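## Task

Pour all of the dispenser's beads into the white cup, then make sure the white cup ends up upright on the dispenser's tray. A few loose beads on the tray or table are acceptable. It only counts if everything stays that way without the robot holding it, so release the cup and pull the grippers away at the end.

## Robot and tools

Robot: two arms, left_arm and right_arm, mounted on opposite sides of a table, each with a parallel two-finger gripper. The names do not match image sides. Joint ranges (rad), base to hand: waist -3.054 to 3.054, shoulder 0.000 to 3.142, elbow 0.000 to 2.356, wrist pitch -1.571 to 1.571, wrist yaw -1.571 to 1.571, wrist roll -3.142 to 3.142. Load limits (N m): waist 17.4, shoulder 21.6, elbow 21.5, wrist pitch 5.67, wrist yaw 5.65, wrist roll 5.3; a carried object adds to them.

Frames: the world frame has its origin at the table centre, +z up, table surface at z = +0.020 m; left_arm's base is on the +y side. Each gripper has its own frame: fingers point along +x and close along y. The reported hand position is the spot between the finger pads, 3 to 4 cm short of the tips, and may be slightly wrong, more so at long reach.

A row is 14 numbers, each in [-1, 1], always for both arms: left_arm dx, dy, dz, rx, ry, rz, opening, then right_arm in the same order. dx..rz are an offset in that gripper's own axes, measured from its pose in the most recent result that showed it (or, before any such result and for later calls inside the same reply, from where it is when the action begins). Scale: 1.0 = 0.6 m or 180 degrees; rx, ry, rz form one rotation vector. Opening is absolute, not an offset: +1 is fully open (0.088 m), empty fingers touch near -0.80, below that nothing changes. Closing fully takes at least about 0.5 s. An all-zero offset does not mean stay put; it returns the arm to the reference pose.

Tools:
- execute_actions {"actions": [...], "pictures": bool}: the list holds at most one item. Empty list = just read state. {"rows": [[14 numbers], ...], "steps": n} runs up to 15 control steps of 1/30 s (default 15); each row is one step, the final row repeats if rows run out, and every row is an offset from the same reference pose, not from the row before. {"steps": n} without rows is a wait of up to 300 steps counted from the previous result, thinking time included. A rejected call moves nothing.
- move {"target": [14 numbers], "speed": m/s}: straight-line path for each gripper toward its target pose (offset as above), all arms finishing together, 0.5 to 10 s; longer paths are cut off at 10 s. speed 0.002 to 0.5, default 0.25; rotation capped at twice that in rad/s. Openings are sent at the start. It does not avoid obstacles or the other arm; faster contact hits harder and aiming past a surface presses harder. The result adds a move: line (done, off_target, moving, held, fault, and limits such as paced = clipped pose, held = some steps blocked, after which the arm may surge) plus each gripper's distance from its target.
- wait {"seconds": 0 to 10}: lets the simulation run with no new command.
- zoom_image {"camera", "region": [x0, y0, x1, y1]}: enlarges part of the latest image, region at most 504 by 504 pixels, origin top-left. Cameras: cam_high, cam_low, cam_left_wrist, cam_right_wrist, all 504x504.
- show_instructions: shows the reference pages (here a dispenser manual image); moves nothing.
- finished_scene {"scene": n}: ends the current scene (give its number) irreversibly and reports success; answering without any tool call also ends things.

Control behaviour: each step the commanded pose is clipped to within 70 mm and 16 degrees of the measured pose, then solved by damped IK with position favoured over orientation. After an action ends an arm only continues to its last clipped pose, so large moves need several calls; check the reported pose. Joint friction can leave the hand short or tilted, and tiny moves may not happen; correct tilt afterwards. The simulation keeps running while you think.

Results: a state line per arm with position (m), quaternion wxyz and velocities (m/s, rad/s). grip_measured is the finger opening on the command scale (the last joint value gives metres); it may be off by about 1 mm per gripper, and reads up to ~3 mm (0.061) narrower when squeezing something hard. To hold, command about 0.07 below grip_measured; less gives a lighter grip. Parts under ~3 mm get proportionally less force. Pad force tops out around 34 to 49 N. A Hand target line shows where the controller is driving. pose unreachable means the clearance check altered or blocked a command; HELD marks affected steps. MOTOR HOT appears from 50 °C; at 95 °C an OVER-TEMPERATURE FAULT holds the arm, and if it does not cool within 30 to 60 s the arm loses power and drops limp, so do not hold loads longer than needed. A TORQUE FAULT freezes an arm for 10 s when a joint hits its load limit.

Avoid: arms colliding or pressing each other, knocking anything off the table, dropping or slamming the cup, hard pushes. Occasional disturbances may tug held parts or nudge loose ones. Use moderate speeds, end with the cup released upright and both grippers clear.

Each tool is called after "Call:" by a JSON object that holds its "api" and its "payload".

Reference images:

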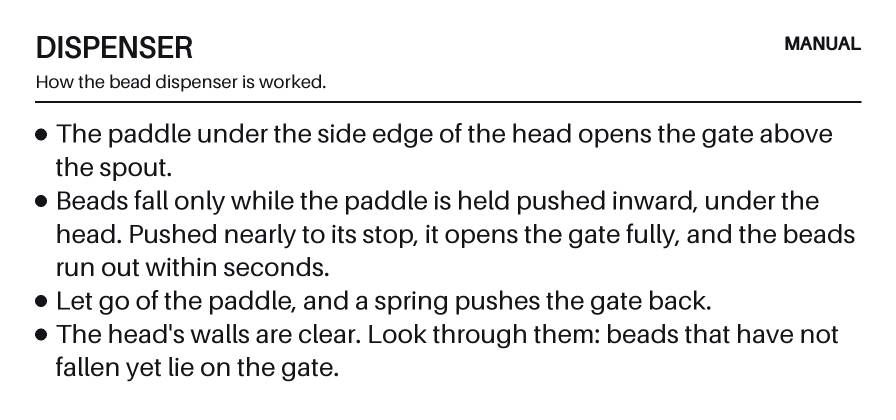

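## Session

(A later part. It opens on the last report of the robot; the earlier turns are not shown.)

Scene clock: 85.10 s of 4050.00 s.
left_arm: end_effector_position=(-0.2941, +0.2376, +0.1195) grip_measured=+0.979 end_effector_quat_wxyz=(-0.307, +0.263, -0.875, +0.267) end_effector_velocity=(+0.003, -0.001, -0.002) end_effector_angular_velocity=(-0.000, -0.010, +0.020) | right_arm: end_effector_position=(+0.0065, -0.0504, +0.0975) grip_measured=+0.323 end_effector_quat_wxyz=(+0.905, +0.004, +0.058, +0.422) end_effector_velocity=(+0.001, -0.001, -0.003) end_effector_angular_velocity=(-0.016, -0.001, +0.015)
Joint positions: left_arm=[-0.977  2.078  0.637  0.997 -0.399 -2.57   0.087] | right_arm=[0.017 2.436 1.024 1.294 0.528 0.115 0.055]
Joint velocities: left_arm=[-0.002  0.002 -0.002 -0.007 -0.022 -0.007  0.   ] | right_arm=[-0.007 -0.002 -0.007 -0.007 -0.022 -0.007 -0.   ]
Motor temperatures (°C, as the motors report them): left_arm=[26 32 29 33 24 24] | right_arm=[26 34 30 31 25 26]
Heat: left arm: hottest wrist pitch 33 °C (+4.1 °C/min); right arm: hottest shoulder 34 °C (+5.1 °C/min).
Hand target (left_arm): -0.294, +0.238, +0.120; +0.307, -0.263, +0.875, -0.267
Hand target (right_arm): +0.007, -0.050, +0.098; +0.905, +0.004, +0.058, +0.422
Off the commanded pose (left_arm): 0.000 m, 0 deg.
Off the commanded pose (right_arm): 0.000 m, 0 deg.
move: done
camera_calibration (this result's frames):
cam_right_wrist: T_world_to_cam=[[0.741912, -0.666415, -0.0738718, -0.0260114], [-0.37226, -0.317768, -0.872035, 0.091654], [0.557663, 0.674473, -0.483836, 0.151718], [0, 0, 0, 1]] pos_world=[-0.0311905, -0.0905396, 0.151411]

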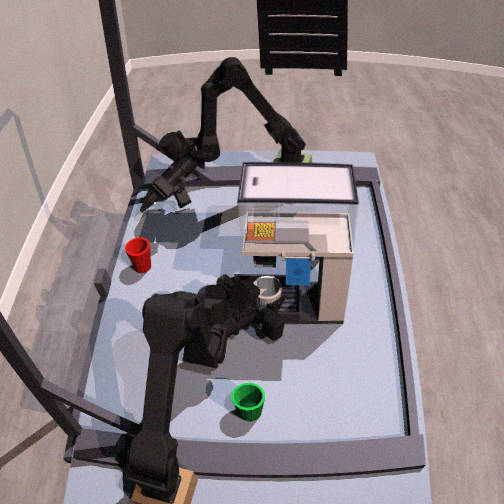

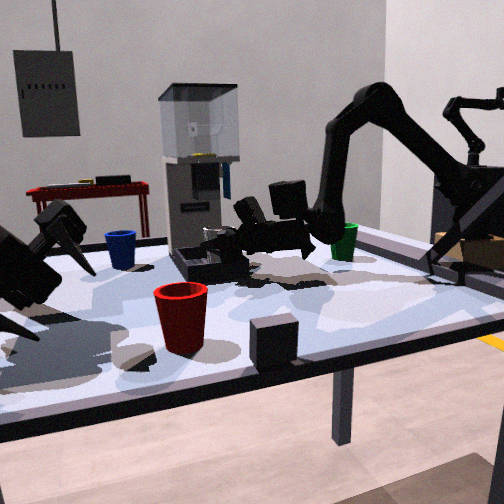

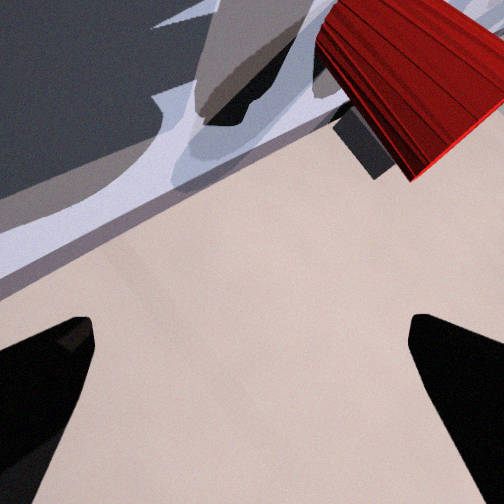

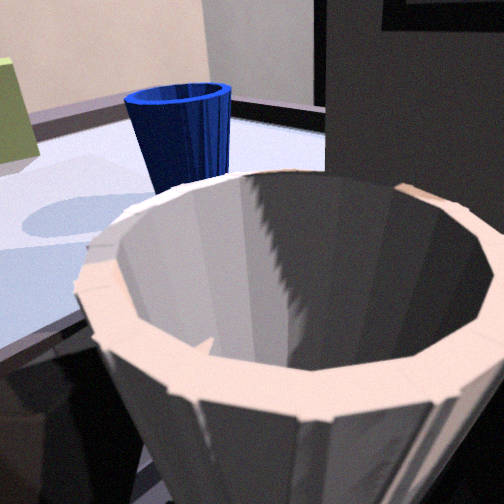

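Call:
{"api": "move", "payload": {"target": [0,0,0,0,0,0,1,0.034,0.043,0.01,0,0,0,0.25], "speed": 0.03}}

Call:
{"api": "zoom_image", "payload": {"camera": "cam_low", "region": [150, 130, 330, 290]}}

Call:
{"api": "zoom_image", "payload": {"camera": "cam_high", "region": [200, 210, 370, 360]}}

Scene clock: 88.37 s of 4050.00 s.
left_arm: end_effector_position=(-0.2941, +0.2376, +0.1195) grip_measured=+0.979 end_effector_quat_wxyz=(-0.307, +0.263, -0.875, +0.267) end_effector_velocity=(+0.004, +0.003, -0.008) end_effector_angular_velocity=(+0.021, -0.034, -0.006) | right_arm: end_effector_position=(+0.0026, -0.0217, +0.1032) grip_measured=+0.323 end_effector_quat_wxyz=(+0.905, -0.000, +0.058, +0.421) end_effector_velocity=(+0.001, +0.001, -0.003) end_effector_angular_velocity=(-0.021, -0.002, +0.006)
Joint positions: left_arm=[-0.977  2.078  0.637  0.997 -0.399 -2.57   0.087] | right_arm=[0.039 2.461 1.155 1.182 0.553 0.115 0.055]
Joint velocities: left_arm=[-0.002 -0.002 -0.007 -0.037  0.007 -0.007  0.   ] | right_arm=[-0.002  0.002  0.007 -0.022 -0.007 -0.007 -0.   ]
Motor temperatures (°C, as the motors report them): left_arm=[26 32 29 33 24 24] | right_arm=[26 34 30 31 25 26]
Heat: left arm: hottest wrist pitch 33 °C (+4.0 °C/min); right arm: hottest shoulder 34 °C (+5.1 °C/min).
Hand target (left_arm): -0.294, +0.238, +0.120; +0.307, -0.263, +0.875, -0.267
Hand target (right_arm): +0.000, -0.018, +0.103; +0.905, +0.004, +0.058, +0.422
Off the commanded pose (left_arm): 0.000 m, 0 deg.
Off the commanded pose (right_arm): 0.004 m, 0 deg.
move: done
camera_calibration (this result's frames):
cam_right_wrist: T_world_to_cam=[[0.74013, -0.669055, -0.0676226, -0.00422282], [-0.371519, -0.323011, -0.870424, 0.103924], [0.560519, 0.66935, -0.487636, 0.137536], [0, 0, 0, 1]] pos_world=[-0.0353561, -0.0613162, 0.15724]

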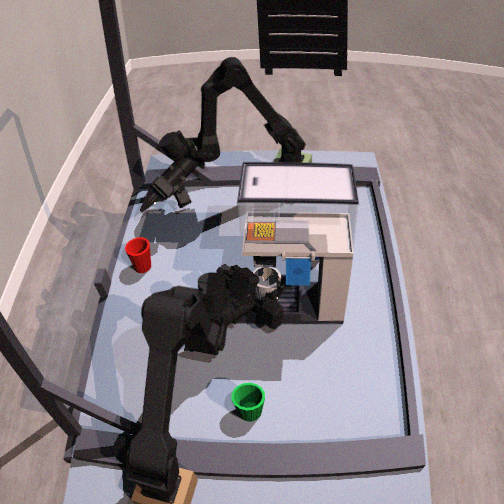

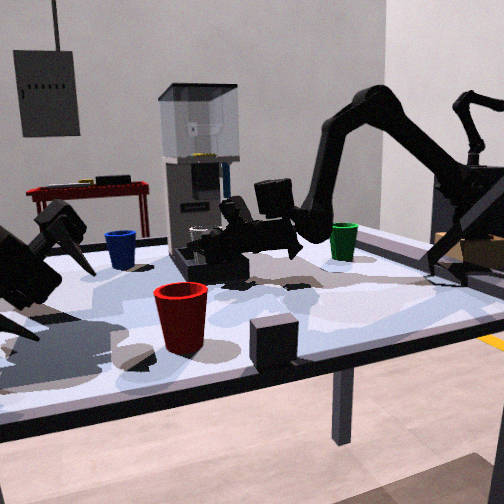

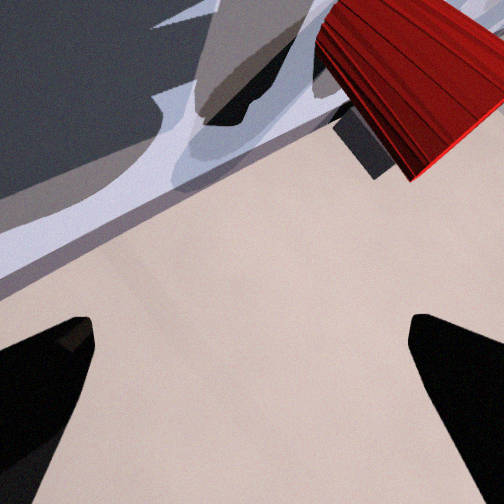

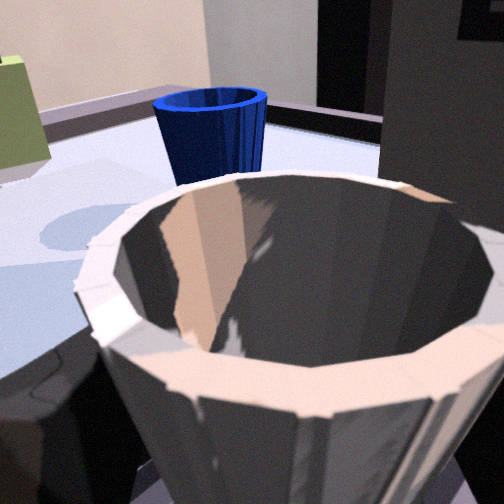

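Region (150, 130, 330, 290) of cam_low's 504x504 image, scaled by 2.800, with more detail than that image has.

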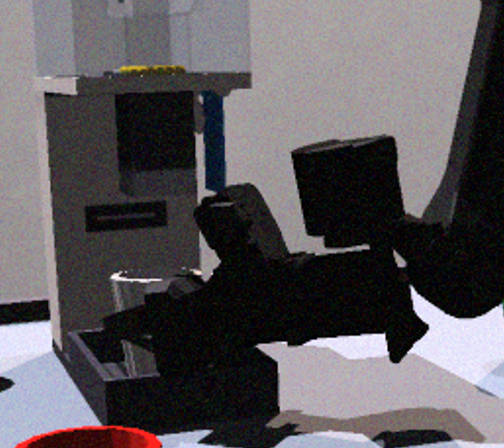

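Region (200, 210, 370, 360) of cam_high's 504x504 image, scaled by 2.965, with more detail than that image has; it fills the top 445 rows of this view, and the rest is white.

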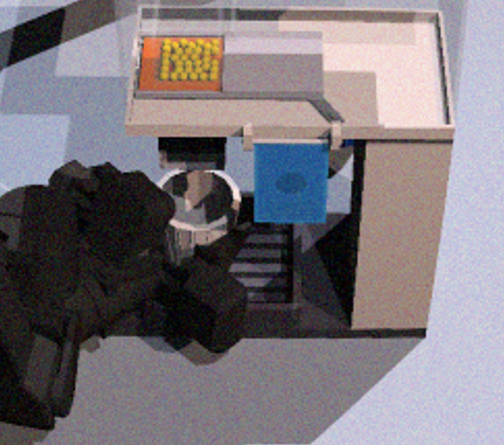

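Call:
{"api": "move", "payload": {"target": [0,0,0,0,0,0,1,0,0,-0.018,0,0,0,0.25], "speed": 0.03}}

Call:
{"api": "move", "payload": {"target": [0,0,0,0,0,0,1,0,0,0.006,0,0,0,0.85]}}

Call:
{"api": "move", "payload": {"target": [0,0,0,0,0,0,1,-0.17,0,0.03,0,0,0,0.85], "speed": 0.12}}

Scene clock: 91.17 s of 4050.00 s.
left_arm: end_effector_position=(-0.2941, +0.2376, +0.1195) grip_measured=+0.979 end_effector_quat_wxyz=(-0.307, +0.263, -0.875, +0.267) end_effector_velocity=(+0.001, -0.002, +0.004) end_effector_angular_velocity=(-0.002, +0.015, +0.012) | right_arm: end_effector_position=(+0.0027, -0.0220, +0.1021) grip_measured=+0.323 end_effector_quat_wxyz=(+0.906, +0.006, +0.053, +0.420) end_effector_velocity=(+0.003, -0.001, -0.004) end_effector_angular_velocity=(-0.017, -0.003, +0.001)
Joint positions: left_arm=[-0.977  2.078  0.637  0.997 -0.399 -2.57   0.087] | right_arm=[0.039 2.474 1.156 1.21  0.556 0.113 0.055]
Joint velocities: left_arm=[ 0.002 -0.007 -0.002  0.007 -0.007 -0.007 -0.   ] | right_arm=[-0.007  0.002 -0.002 -0.007 -0.007 -0.007  0.   ]
Motor temperatures (°C, as the motors report them): left_arm=[26 32 29 33 24 24] | right_arm=[26 34 30 31 25 26]
Heat: left arm: hottest wrist pitch 33 °C (+4.1 °C/min); right arm: hottest shoulder 34 °C (+5.1 °C/min).
Hand target (left_arm): -0.294, +0.238, +0.120; +0.307, -0.263, +0.875, -0.267
Hand target (right_arm): +0.001, -0.023, +0.092; +0.905, -0.000, +0.058, +0.421
Off the commanded pose (left_arm): 0.000 m, 0 deg.
Off the commanded pose (right_arm): 0.010 m, 1 deg.
move: off_target (right_arm)
camera_calibration (this result's frames):
cam_right_wrist: T_world_to_cam=[[0.738731, -0.669819, -0.0749661, -0.00386733], [-0.368955, -0.308799, -0.87665, 0.103872], [0.564047, 0.675268, -0.475252, 0.135983], [0, 0, 0, 1]] pos_world=[-0.0355197, -0.0623396, 0.155396]

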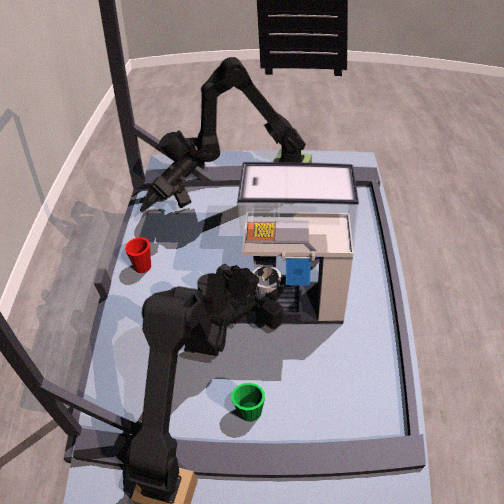

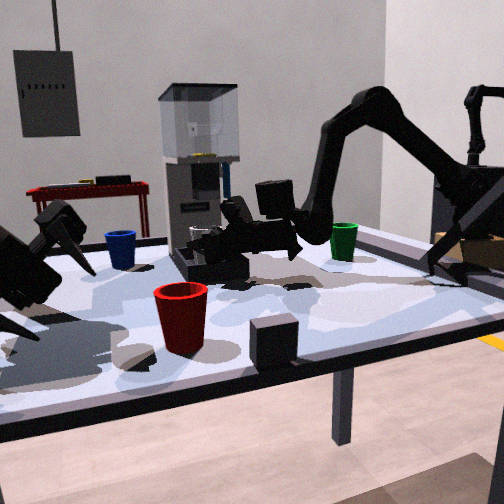

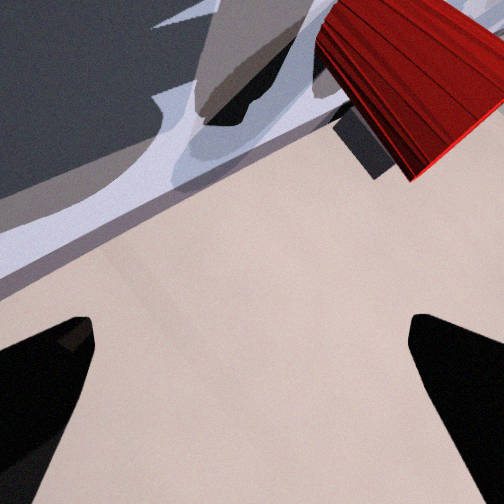

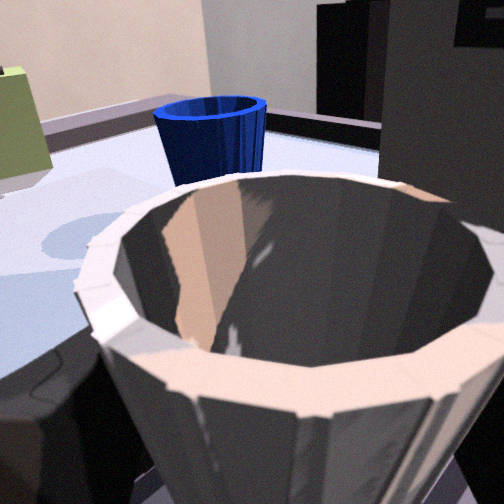

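Scene clock: 91.90 s of 4050.00 s.
left_arm: end_effector_position=(-0.2941, +0.2376, +0.1195) grip_measured=+0.979 end_effector_quat_wxyz=(-0.307, +0.263, -0.875, +0.267) end_effector_velocity=(+0.002, +0.003, -0.004) end_effector_angular_velocity=(+0.019, -0.008, +0.008) | right_arm: end_effector_position=(+0.0008, -0.0213, +0.1024) grip_measured=+0.844 end_effector_quat_wxyz=(+0.905, +0.005, +0.054, +0.422) end_effector_velocity=(-0.000, -0.001, +0.002) end_effector_angular_velocity=(+0.012, +0.004, -0.006)
Joint positions: left_arm=[-0.977  2.078  0.637  0.997 -0.399 -2.57   0.087] | right_arm=[0.042 2.472 1.156 1.206 0.554 0.113 0.08 ]
Joint velocities: left_arm=[-0.007 -0.002 -0.002 -0.022 -0.007 -0.022  0.   ] | right_arm=[ 0.002 -0.002 -0.002  0.007  0.007  0.007  0.001]
Motor temperatures (°C, as the motors report them): left_arm=[26 32 29 33 24 24] | right_arm=[26 34 30 31 25 26]
Heat: left arm: hottest wrist pitch 33 °C (+4.0 °C/min); right arm: hottest shoulder 34 °C (+5.0 °C/min).
Hand target (left_arm): -0.294, +0.238, +0.120; +0.307, -0.263, +0.875, -0.267
Hand target (right_arm): +0.003, -0.022, +0.106; +0.906, +0.006, +0.053, +0.420
Off the commanded pose (left_arm): 0.000 m, 0 deg.
Off the commanded pose (right_arm): 0.004 m, 0 deg.
move: done
camera_calibration (this result's frames):
cam_right_wrist: T_world_to_cam=[[0.741752, -0.666602, -0.0737919, -0.00199485], [-0.367924, -0.312453, -0.875788, 0.103477], [0.560746, 0.676768, -0.477021, 0.136933], [0, 0, 0, 1]] pos_world=[-0.0372337, -0.0616702, 0.155796]

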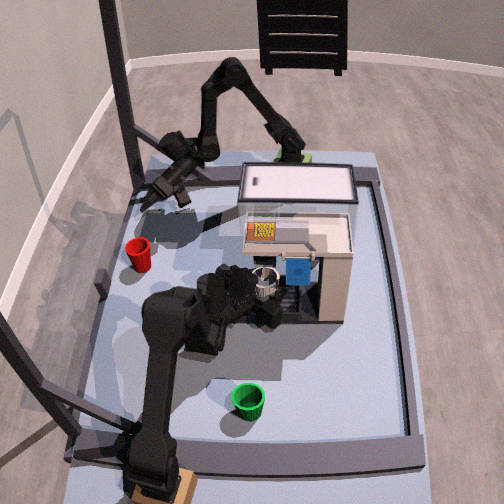

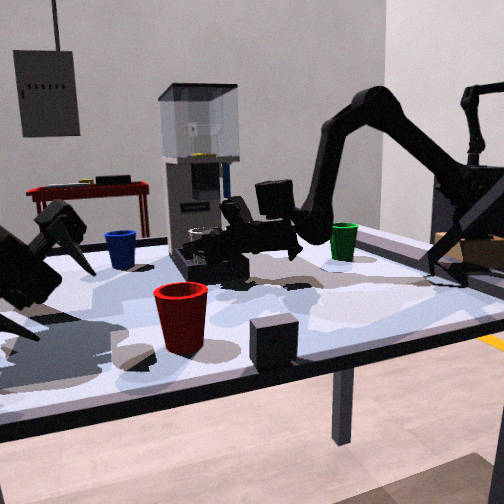

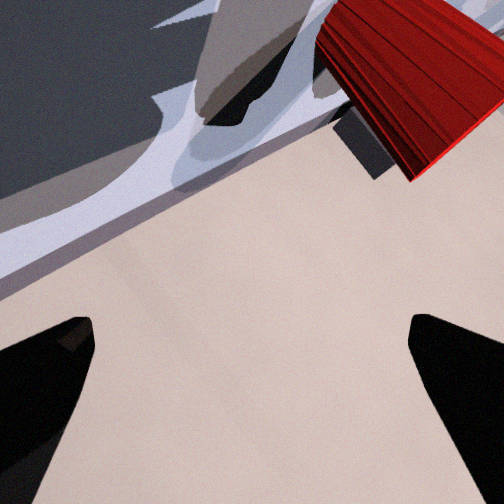

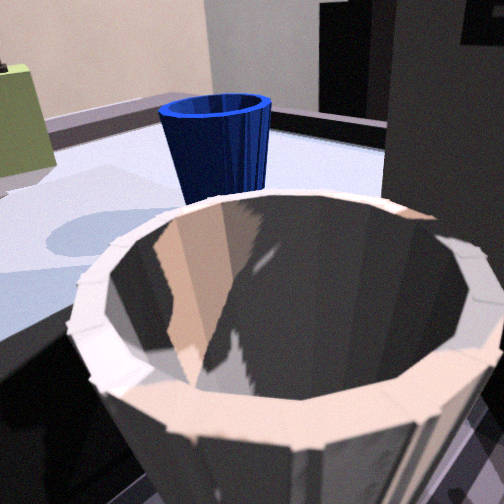

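Scene clock: 93.30 s of 4050.00 s.
left_arm: end_effector_position=(-0.2941, +0.2376, +0.1195) grip_measured=+0.979 end_effector_quat_wxyz=(-0.307, +0.263, -0.875, +0.267) end_effector_velocity=(+0.001, +0.000, -0.002) end_effector_angular_velocity=(-0.003, -0.022, +0.001) | right_arm: end_effector_position=(-0.0614, -0.0967, +0.1255) grip_measured=+0.847 end_effector_quat_wxyz=(+0.904, -0.001, +0.056, +0.423) end_effector_velocity=(-0.000, -0.002, -0.000) end_effector_angular_velocity=(-0.012, -0.007, -0.004)
Joint positions: left_arm=[-0.977  2.078  0.637  0.997 -0.399 -2.57   0.087] | right_arm=[0.195 2.245 0.768 1.343 0.702 0.132 0.08 ]
Joint velocities: left_arm=[-0.002 -0.002  0.002 -0.022 -0.007  0.007  0.   ] | right_arm=[ 0.002 -0.007 -0.007 -0.007  0.007 -0.007  0.   ]
Motor temperatures (°C, as the motors report them): left_arm=[26 32 29 33 24 24] | right_arm=[26 34 30 31 25 26]
Heat: left arm: hottest wrist pitch 33 °C (+3.0 °C/min); right arm: hottest shoulder 34 °C (+5.1 °C/min).
Hand target (left_arm): -0.294, +0.238, +0.120; +0.307, -0.263, +0.875, -0.267
Hand target (right_arm): -0.062, -0.098, +0.130; +0.905, +0.005, +0.055, +0.422
Off the commanded pose (left_arm): 0.000 m, 0 deg.
Off the commanded pose (right_arm): 0.005 m, 1 deg.
move: done
camera_calibration (this result's frames):
cam_right_wrist: T_world_to_cam=[[0.74416, -0.664924, -0.0640374, -0.00536275], [-0.365163, -0.324649, -0.872502, 0.0759353], [0.559358, 0.672665, -0.484396, 0.234326], [0, 0, 0, 1]] pos_world=[-0.0993527, -0.136537, 0.179417]

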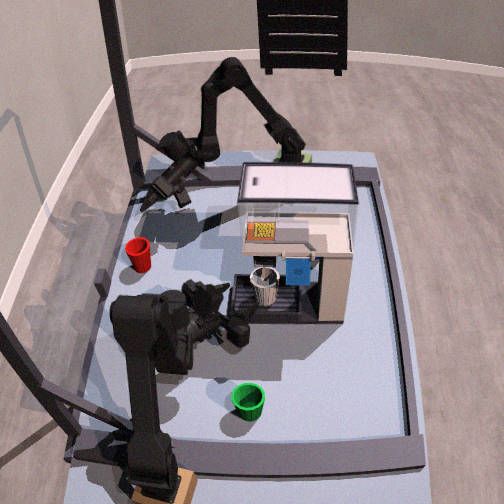

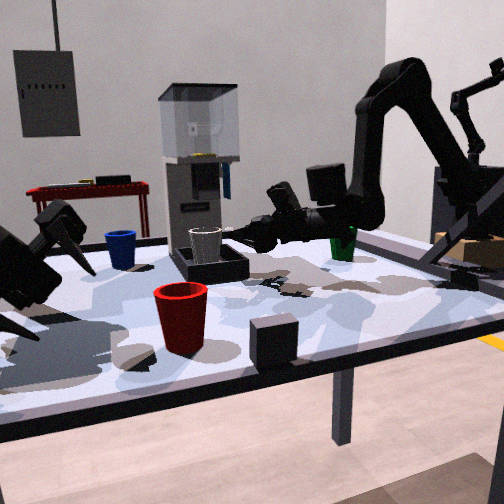

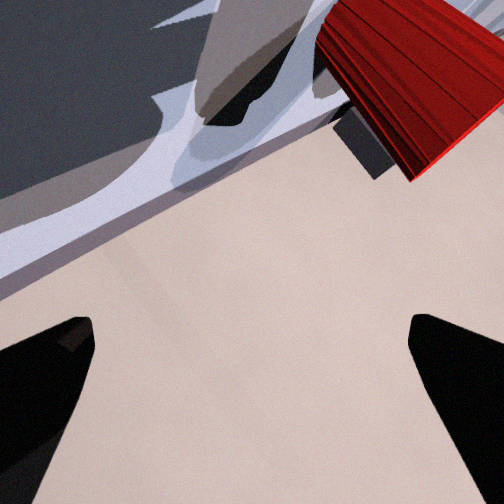

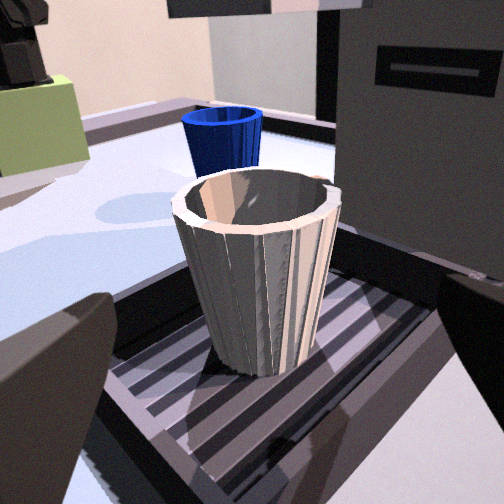

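Call:
{"api": "move", "payload": {"target": [0,0,0,0,0,0,1,0.021,-0.225,0.16,-0.017,0,0.167,-1], "speed": 0.2}}

Scene clock: 99.97 s of 4050.00 s.
left_arm: end_effector_position=(-0.2941, +0.2376, +0.1195) grip_measured=+0.979 end_effector_quat_wxyz=(-0.307, +0.263, -0.875, +0.267) end_effector_velocity=(+0.000, +0.002, -0.001) end_effector_angular_velocity=(+0.010, -0.001, -0.006) | right_arm: end_effector_position=(+0.0588, -0.1693, +0.2057) grip_measured=-0.815 end_effector_quat_wxyz=(+0.765, -0.014, +0.053, +0.642) end_effector_velocity=(+0.001, -0.002, -0.001) end_effector_angular_velocity=(-0.016, +0.010, +0.020)
Joint positions: left_arm=[-0.977  2.078  0.637  0.997 -0.399 -2.57   0.087] | right_arm=[-0.499  1.827  0.61   1.105 -0.506 -0.008  0.   ]
Joint velocities: left_arm=[-0.002 -0.002 -0.002 -0.007  0.007 -0.007  0.   ] | right_arm=[-0.017 -0.007  0.007 -0.037 -0.037 -0.007  0.   ]
Motor temperatures (°C, as the motors report them): left_arm=[26 33 29 33 24 24] | right_arm=[26 35 30 32 25 26]
Heat: left arm: hottest shoulder 33 °C (+3.0 °C/min); right arm: hottest shoulder 35 °C (+5.0 °C/min).
Hand target (left_arm): -0.294, +0.238, +0.120; +0.307, -0.263, +0.875, -0.267
Hand target (right_arm): +0.061, -0.168, +0.214; +0.764, -0.014, +0.041, +0.644
Off the commanded pose (left_arm): 0.000 m, 0 deg.
Off the commanded pose (right_arm): 0.008 m, 1 deg.
After step 90, 1.80 s passed at rest.
move: done
camera_calibration (this result's frames):
cam_right_wrist: T_world_to_cam=[[0.976442, -0.20549, -0.0658324, -0.0734205], [-0.155794, -0.460302, -0.873985, 0.131216], [0.149293, 0.863653, -0.481472, 0.310666], [0, 0, 0, 1]] pos_world=[0.0457533, -0.222996, 0.259425]

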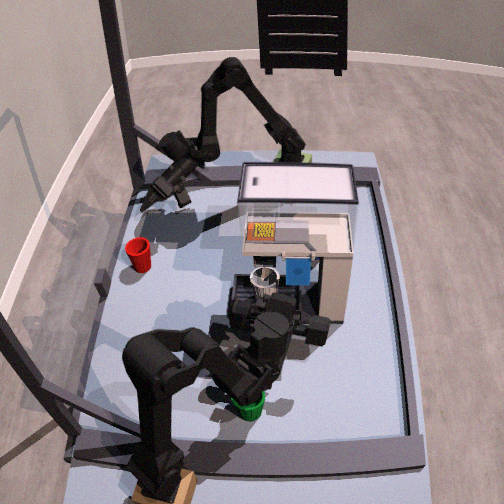

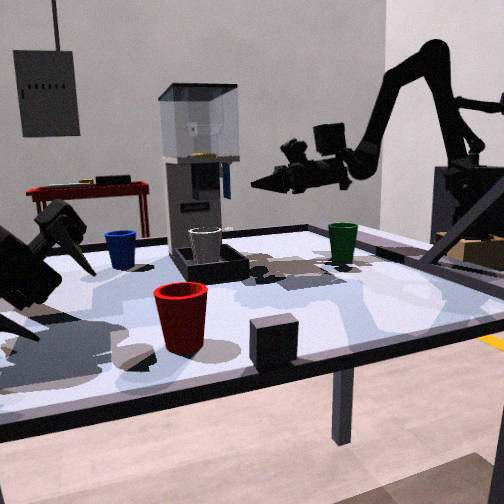

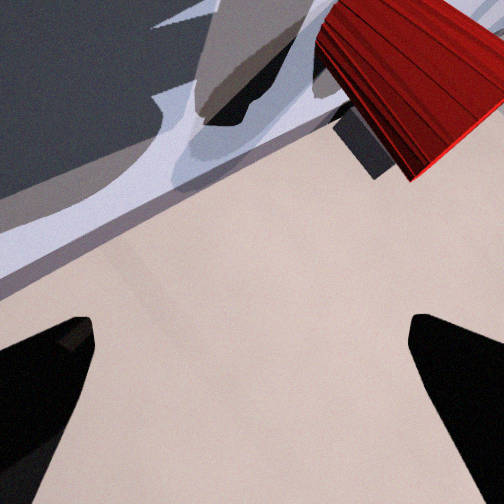

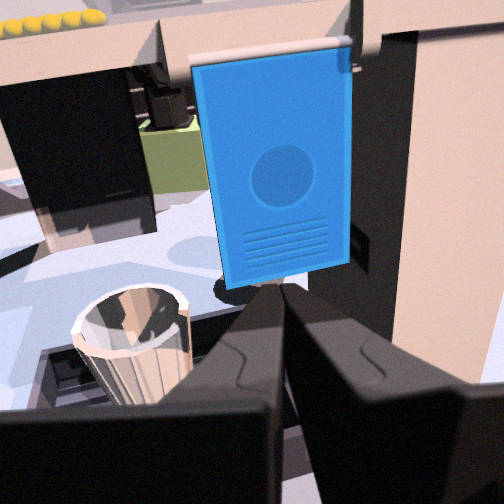

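Call:
{"api": "move", "payload": {"target": [0,0,0,0,0,0,1,0.1,0.007,0.02,0,0,0,-1], "speed": 0.08}}

Call:
{"api": "zoom_image", "payload": {"camera": "cam_low", "region": [150, 130, 330, 290]}}

Scene clock: 104.13 s of 4050.00 s.
left_arm: end_effector_position=(-0.2941, +0.2376, +0.1195) grip_measured=+0.979 end_effector_quat_wxyz=(-0.307, +0.263, -0.875, +0.267) end_effector_velocity=(+0.003, +0.001, -0.004) end_effector_angular_velocity=(+0.017, -0.004, +0.013) | right_arm: end_effector_position=(+0.0641, -0.1131, +0.2104) grip_measured=-0.815 end_effector_quat_wxyz=(+0.764, -0.016, +0.054, +0.643) end_effector_velocity=(+0.001, +0.001, -0.003) end_effector_angular_velocity=(-0.017, -0.011, +0.007)
Joint positions: left_arm=[-0.977  2.078  0.637  0.997 -0.399 -2.57   0.087] | right_arm=[-0.409  1.943  0.823  1.007 -0.419  0.     0.   ]
Joint velocities: left_arm=[-0.002  0.002 -0.007 -0.007 -0.007 -0.022 -0.   ] | right_arm=[-0.002  0.002  0.007 -0.022 -0.007 -0.022  0.   ]
Motor temperatures (°C, as the motors report them): left_arm=[26 33 29 33 24 24] | right_arm=[26 35 30 32 25 26]
Heat: left arm: hottest shoulder 33 °C (+3.0 °C/min); right arm: hottest shoulder 35 °C (+4.0 °C/min).
Hand target (left_arm): -0.294, +0.238, +0.120; +0.307, -0.263, +0.875, -0.267
Hand target (right_arm): +0.065, -0.109, +0.212; +0.765, -0.013, +0.053, +0.642
Off the commanded pose (left_arm): 0.000 m, 0 deg.
Off the commanded pose (right_arm): 0.005 m, 0 deg.
move: done
camera_calibration (this result's frames):
cam_right_wrist: T_world_to_cam=[[0.97712, -0.202644, -0.0645904, -0.0667734], [-0.154015, -0.464708, -0.871967, 0.160954], [0.146683, 0.861964, -0.485286, 0.26436], [0, 0, 0, 1]] pos_world=[0.0512577, -0.166604, 0.264324]

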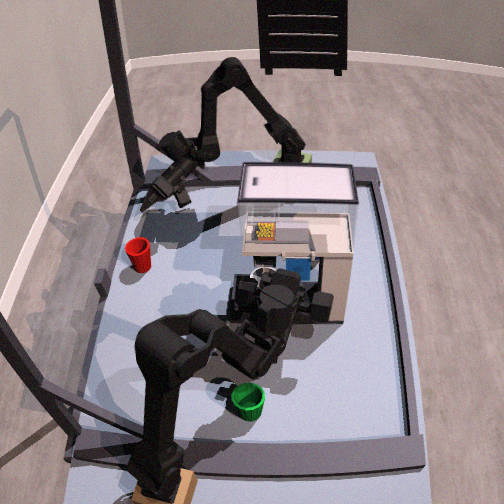

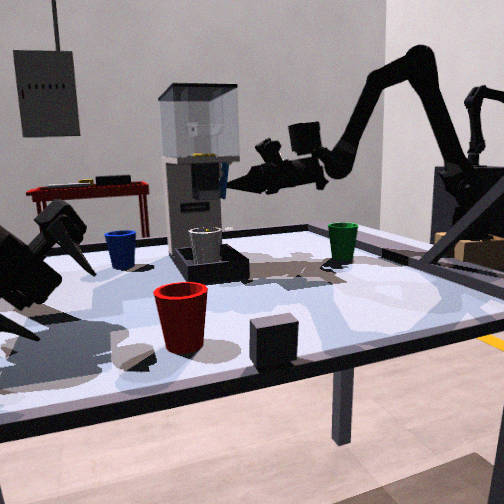

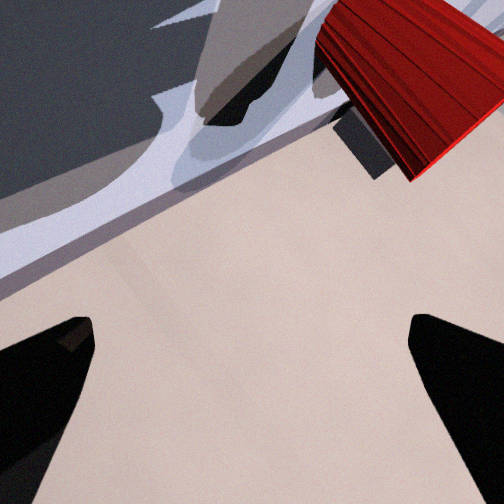

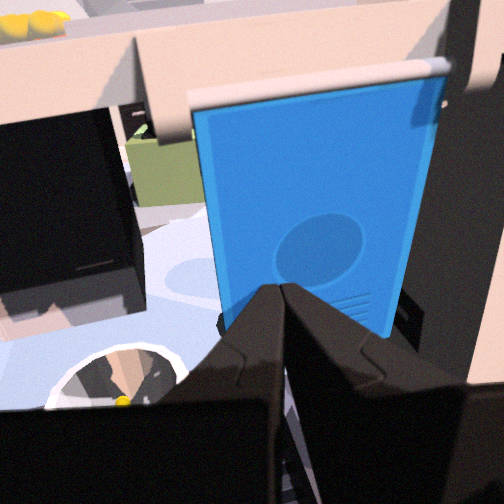

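Region (150, 130, 330, 290) of cam_low's 504x504 image, scaled by 2.800, with more detail than that image has.

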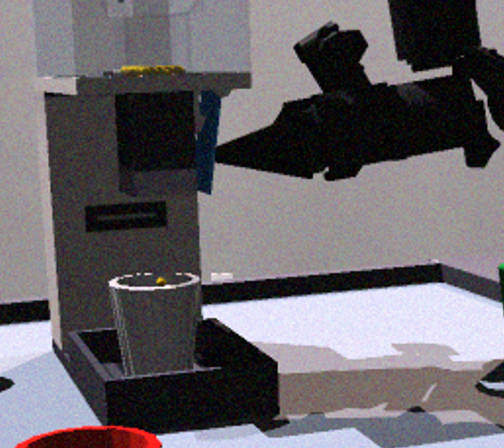

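Call:
{"api": "move", "payload": {"target": [0,0,0,0,0,0,1,0.035,0.005,0.004,0,0,0,-1], "speed": 0.03}}

Call:
{"api": "zoom_image", "payload": {"camera": "cam_low", "region": [150, 130, 330, 290]}}

Call:
{"api": "zoom_image", "payload": {"camera": "cam_high", "region": [200, 190, 370, 340]}}

Scene clock: 106.47 s of 4050.00 s.
left_arm: end_effector_position=(-0.2941, +0.2376, +0.1195) grip_measured=+0.979 end_effector_quat_wxyz=(-0.307, +0.263, -0.875, +0.267) end_effector_velocity=(+0.002, +0.003, -0.004) end_effector_angular_velocity=(+0.019, -0.008, +0.008) | right_arm: end_effector_position=(+0.0659, -0.0981, +0.2074) grip_measured=-0.815 end_effector_quat_wxyz=(+0.765, -0.018, +0.059, +0.641) end_effector_velocity=(+0.001, +0.001, +0.000) end_effector_angular_velocity=(-0.008, -0.034, +0.009)
Joint positions: left_arm=[-0.977  2.078  0.637  0.997 -0.399 -2.57   0.087] | right_arm=[-0.388  1.983  0.882  0.977 -0.393  0.     0.   ]
Joint velocities: left_arm=[-0.007 -0.002 -0.002 -0.022 -0.007 -0.022 -0.   ] | right_arm=[-0.002  0.002  0.007 -0.007 -0.007 -0.037  0.   ]
Motor temperatures (°C, as the motors report them): left_arm=[26 33 29 33 24 24] | right_arm=[26 34 30 32 25 26]
Heat: left arm: hottest shoulder 33 °C (+2.0 °C/min); right arm: hottest shoulder 34 °C (+3.0 °C/min).
Hand target (left_arm): -0.294, +0.238, +0.120; +0.307, -0.263, +0.875, -0.267
Hand target (right_arm): +0.064, -0.092, +0.211; +0.764, -0.015, +0.054, +0.643
Off the commanded pose (left_arm): 0.000 m, 0 deg.
Off the commanded pose (right_arm): 0.007 m, 1 deg.
move: done
camera_calibration (this result's frames):
cam_right_wrist: T_world_to_cam=[[0.975878, -0.208329, -0.0652712, -0.0660102], [-0.15887, -0.472611, -0.866833, 0.164093], [0.149739, 0.856293, -0.494308, 0.250795], [0, 0, 0, 1]] pos_world=[0.0529338, -0.150953, 0.261903]

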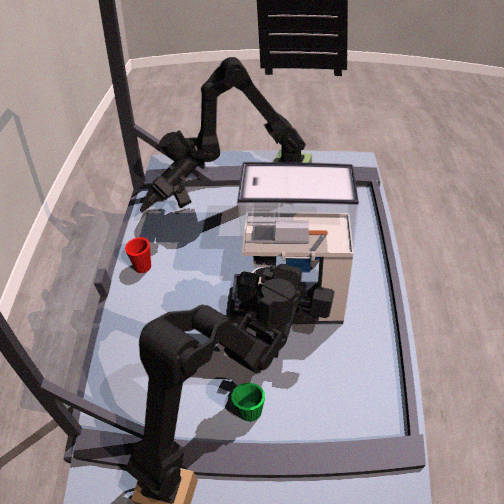

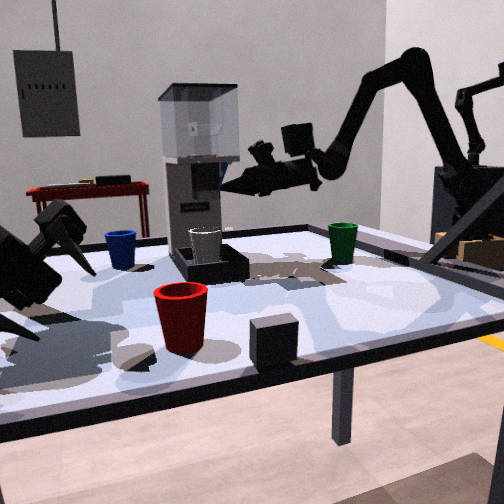

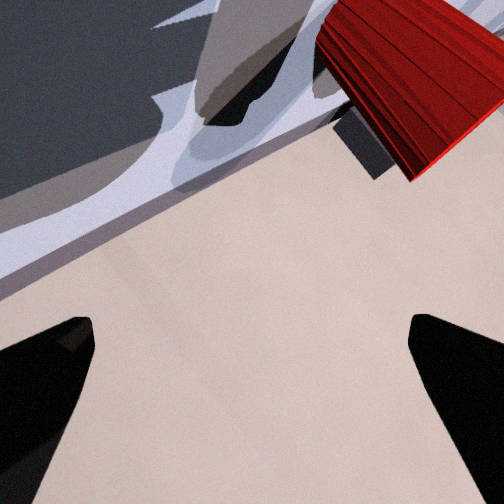

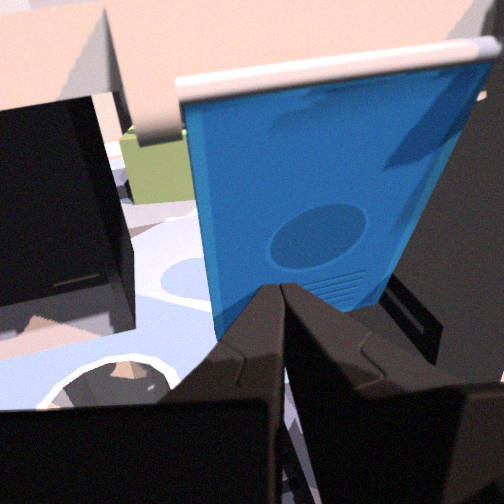

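Region (150, 130, 330, 290) of cam_low's 504x504 image, scaled by 2.800, with more detail than that image has.

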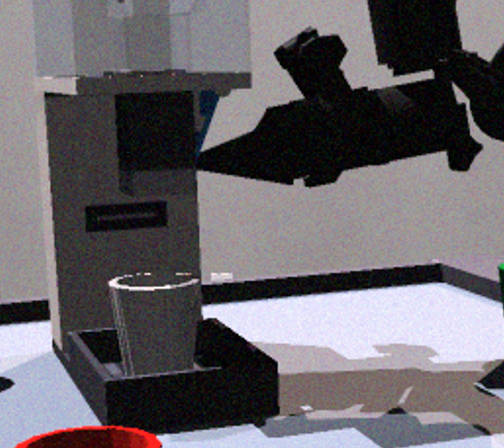

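Region (200, 190, 370, 340) of cam_high's 504x504 image, scaled by 2.965, with more detail than that image has; it fills the top 445 rows of this view, and the rest is white.

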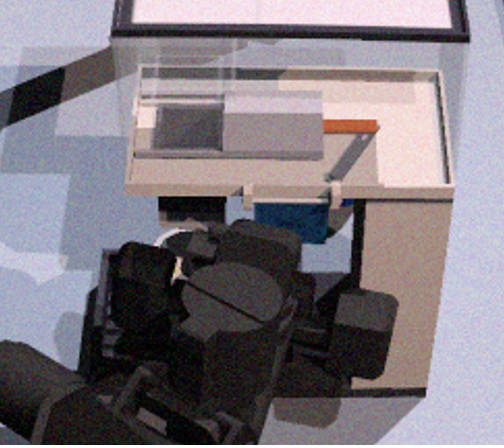

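Call:
{"api": "move", "payload": {"target": [0,0,0,0,0,0,1,-0.28,-0.04,0,0,0,0,-1], "speed": 0.15}}

Call:
{"api": "zoom_image", "payload": {"camera": "cam_high", "region": [200, 190, 370, 340]}}

Scene clock: 109.40 s of 4050.00 s.
left_arm: end_effector_position=(-0.2941, +0.2376, +0.1195) grip_measured=+0.979 end_effector_quat_wxyz=(-0.307, +0.263, -0.875, +0.267) end_effector_velocity=(+0.003, -0.001, -0.001) end_effector_angular_velocity=(-0.002, -0.005, +0.020) | right_arm: end_effector_position=(+0.0639, -0.2646, +0.2265) grip_measured=-0.815 end_effector_quat_wxyz=(+0.766, -0.019, +0.059, +0.639) end_effector_velocity=(-0.001, -0.003, +0.002) end_effector_angular_velocity=(+0.003, -0.007, +0.010)
Joint positions: left_arm=[-0.977  2.078  0.637  0.997 -0.399 -2.57   0.087] | right_arm=[-0.773  1.499  0.401  0.936 -0.77  -0.066  0.   ]
Joint velocities: left_arm=[-0.002 -0.002 -0.002 -0.007 -0.022 -0.007  0.   ] | right_arm=[-0.012 -0.012 -0.002 -0.007 -0.022 -0.007  0.   ]
Motor temperatures (°C, as the motors report them): left_arm=[26 33 29 33 24 24] | right_arm=[26 34 30 32 25 26]
Heat: left arm: hottest shoulder 33 °C (+2.0 °C/min); right arm: hottest shoulder 34 °C (+3.0 °C/min).
Hand target (left_arm): -0.294, +0.238, +0.120; +0.307, -0.263, +0.875, -0.267
Hand target (right_arm): +0.062, -0.267, +0.226; +0.765, -0.021, +0.058, +0.641
Off the commanded pose (left_arm): 0.000 m, 0 deg.
Off the commanded pose (right_arm): 0.004 m, 0 deg.
move: done
camera_calibration (this result's frames):
cam_right_wrist: T_world_to_cam=[[0.97508, -0.212136, -0.0649453, -0.0985018], [-0.160722, -0.473651, -0.865923, 0.101221], [0.152932, 0.854782, -0.495943, 0.402868], [0, 0, 0, 1]] pos_world=[0.0507039, -0.317317, 0.281052]

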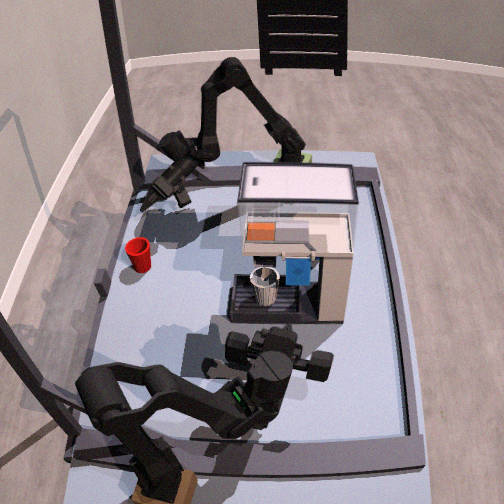

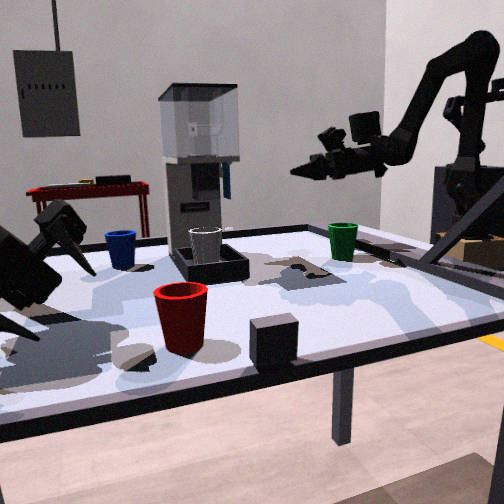

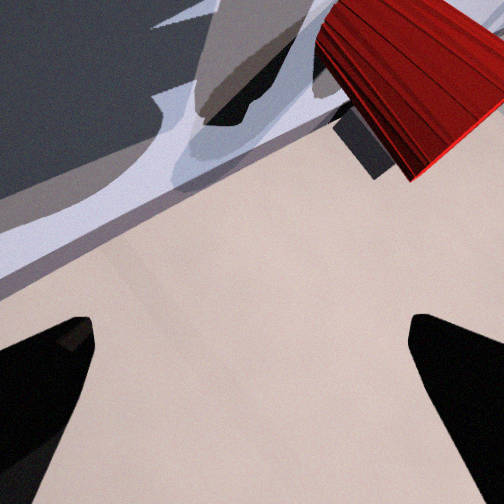

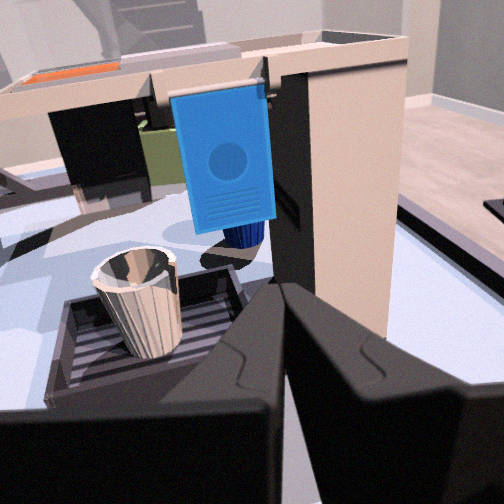

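Region (200, 190, 370, 340) of cam_high's 504x504 image, scaled by 2.965, with more detail than that image has; it fills the top 445 rows of this view, and the rest is white.

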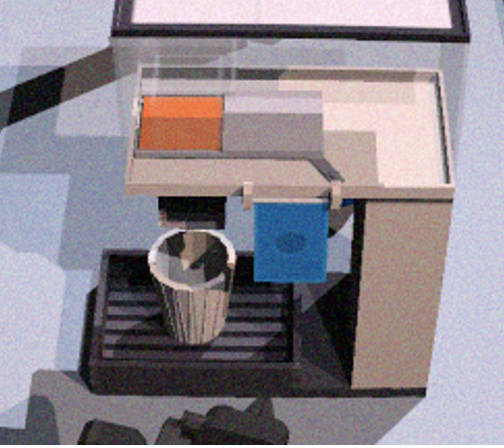

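Gate is empty, and there are no strays on the tray.

Call:
{"api": "finished_scene", "payload": {"scene": 1}}

The scene is finished: the task was done.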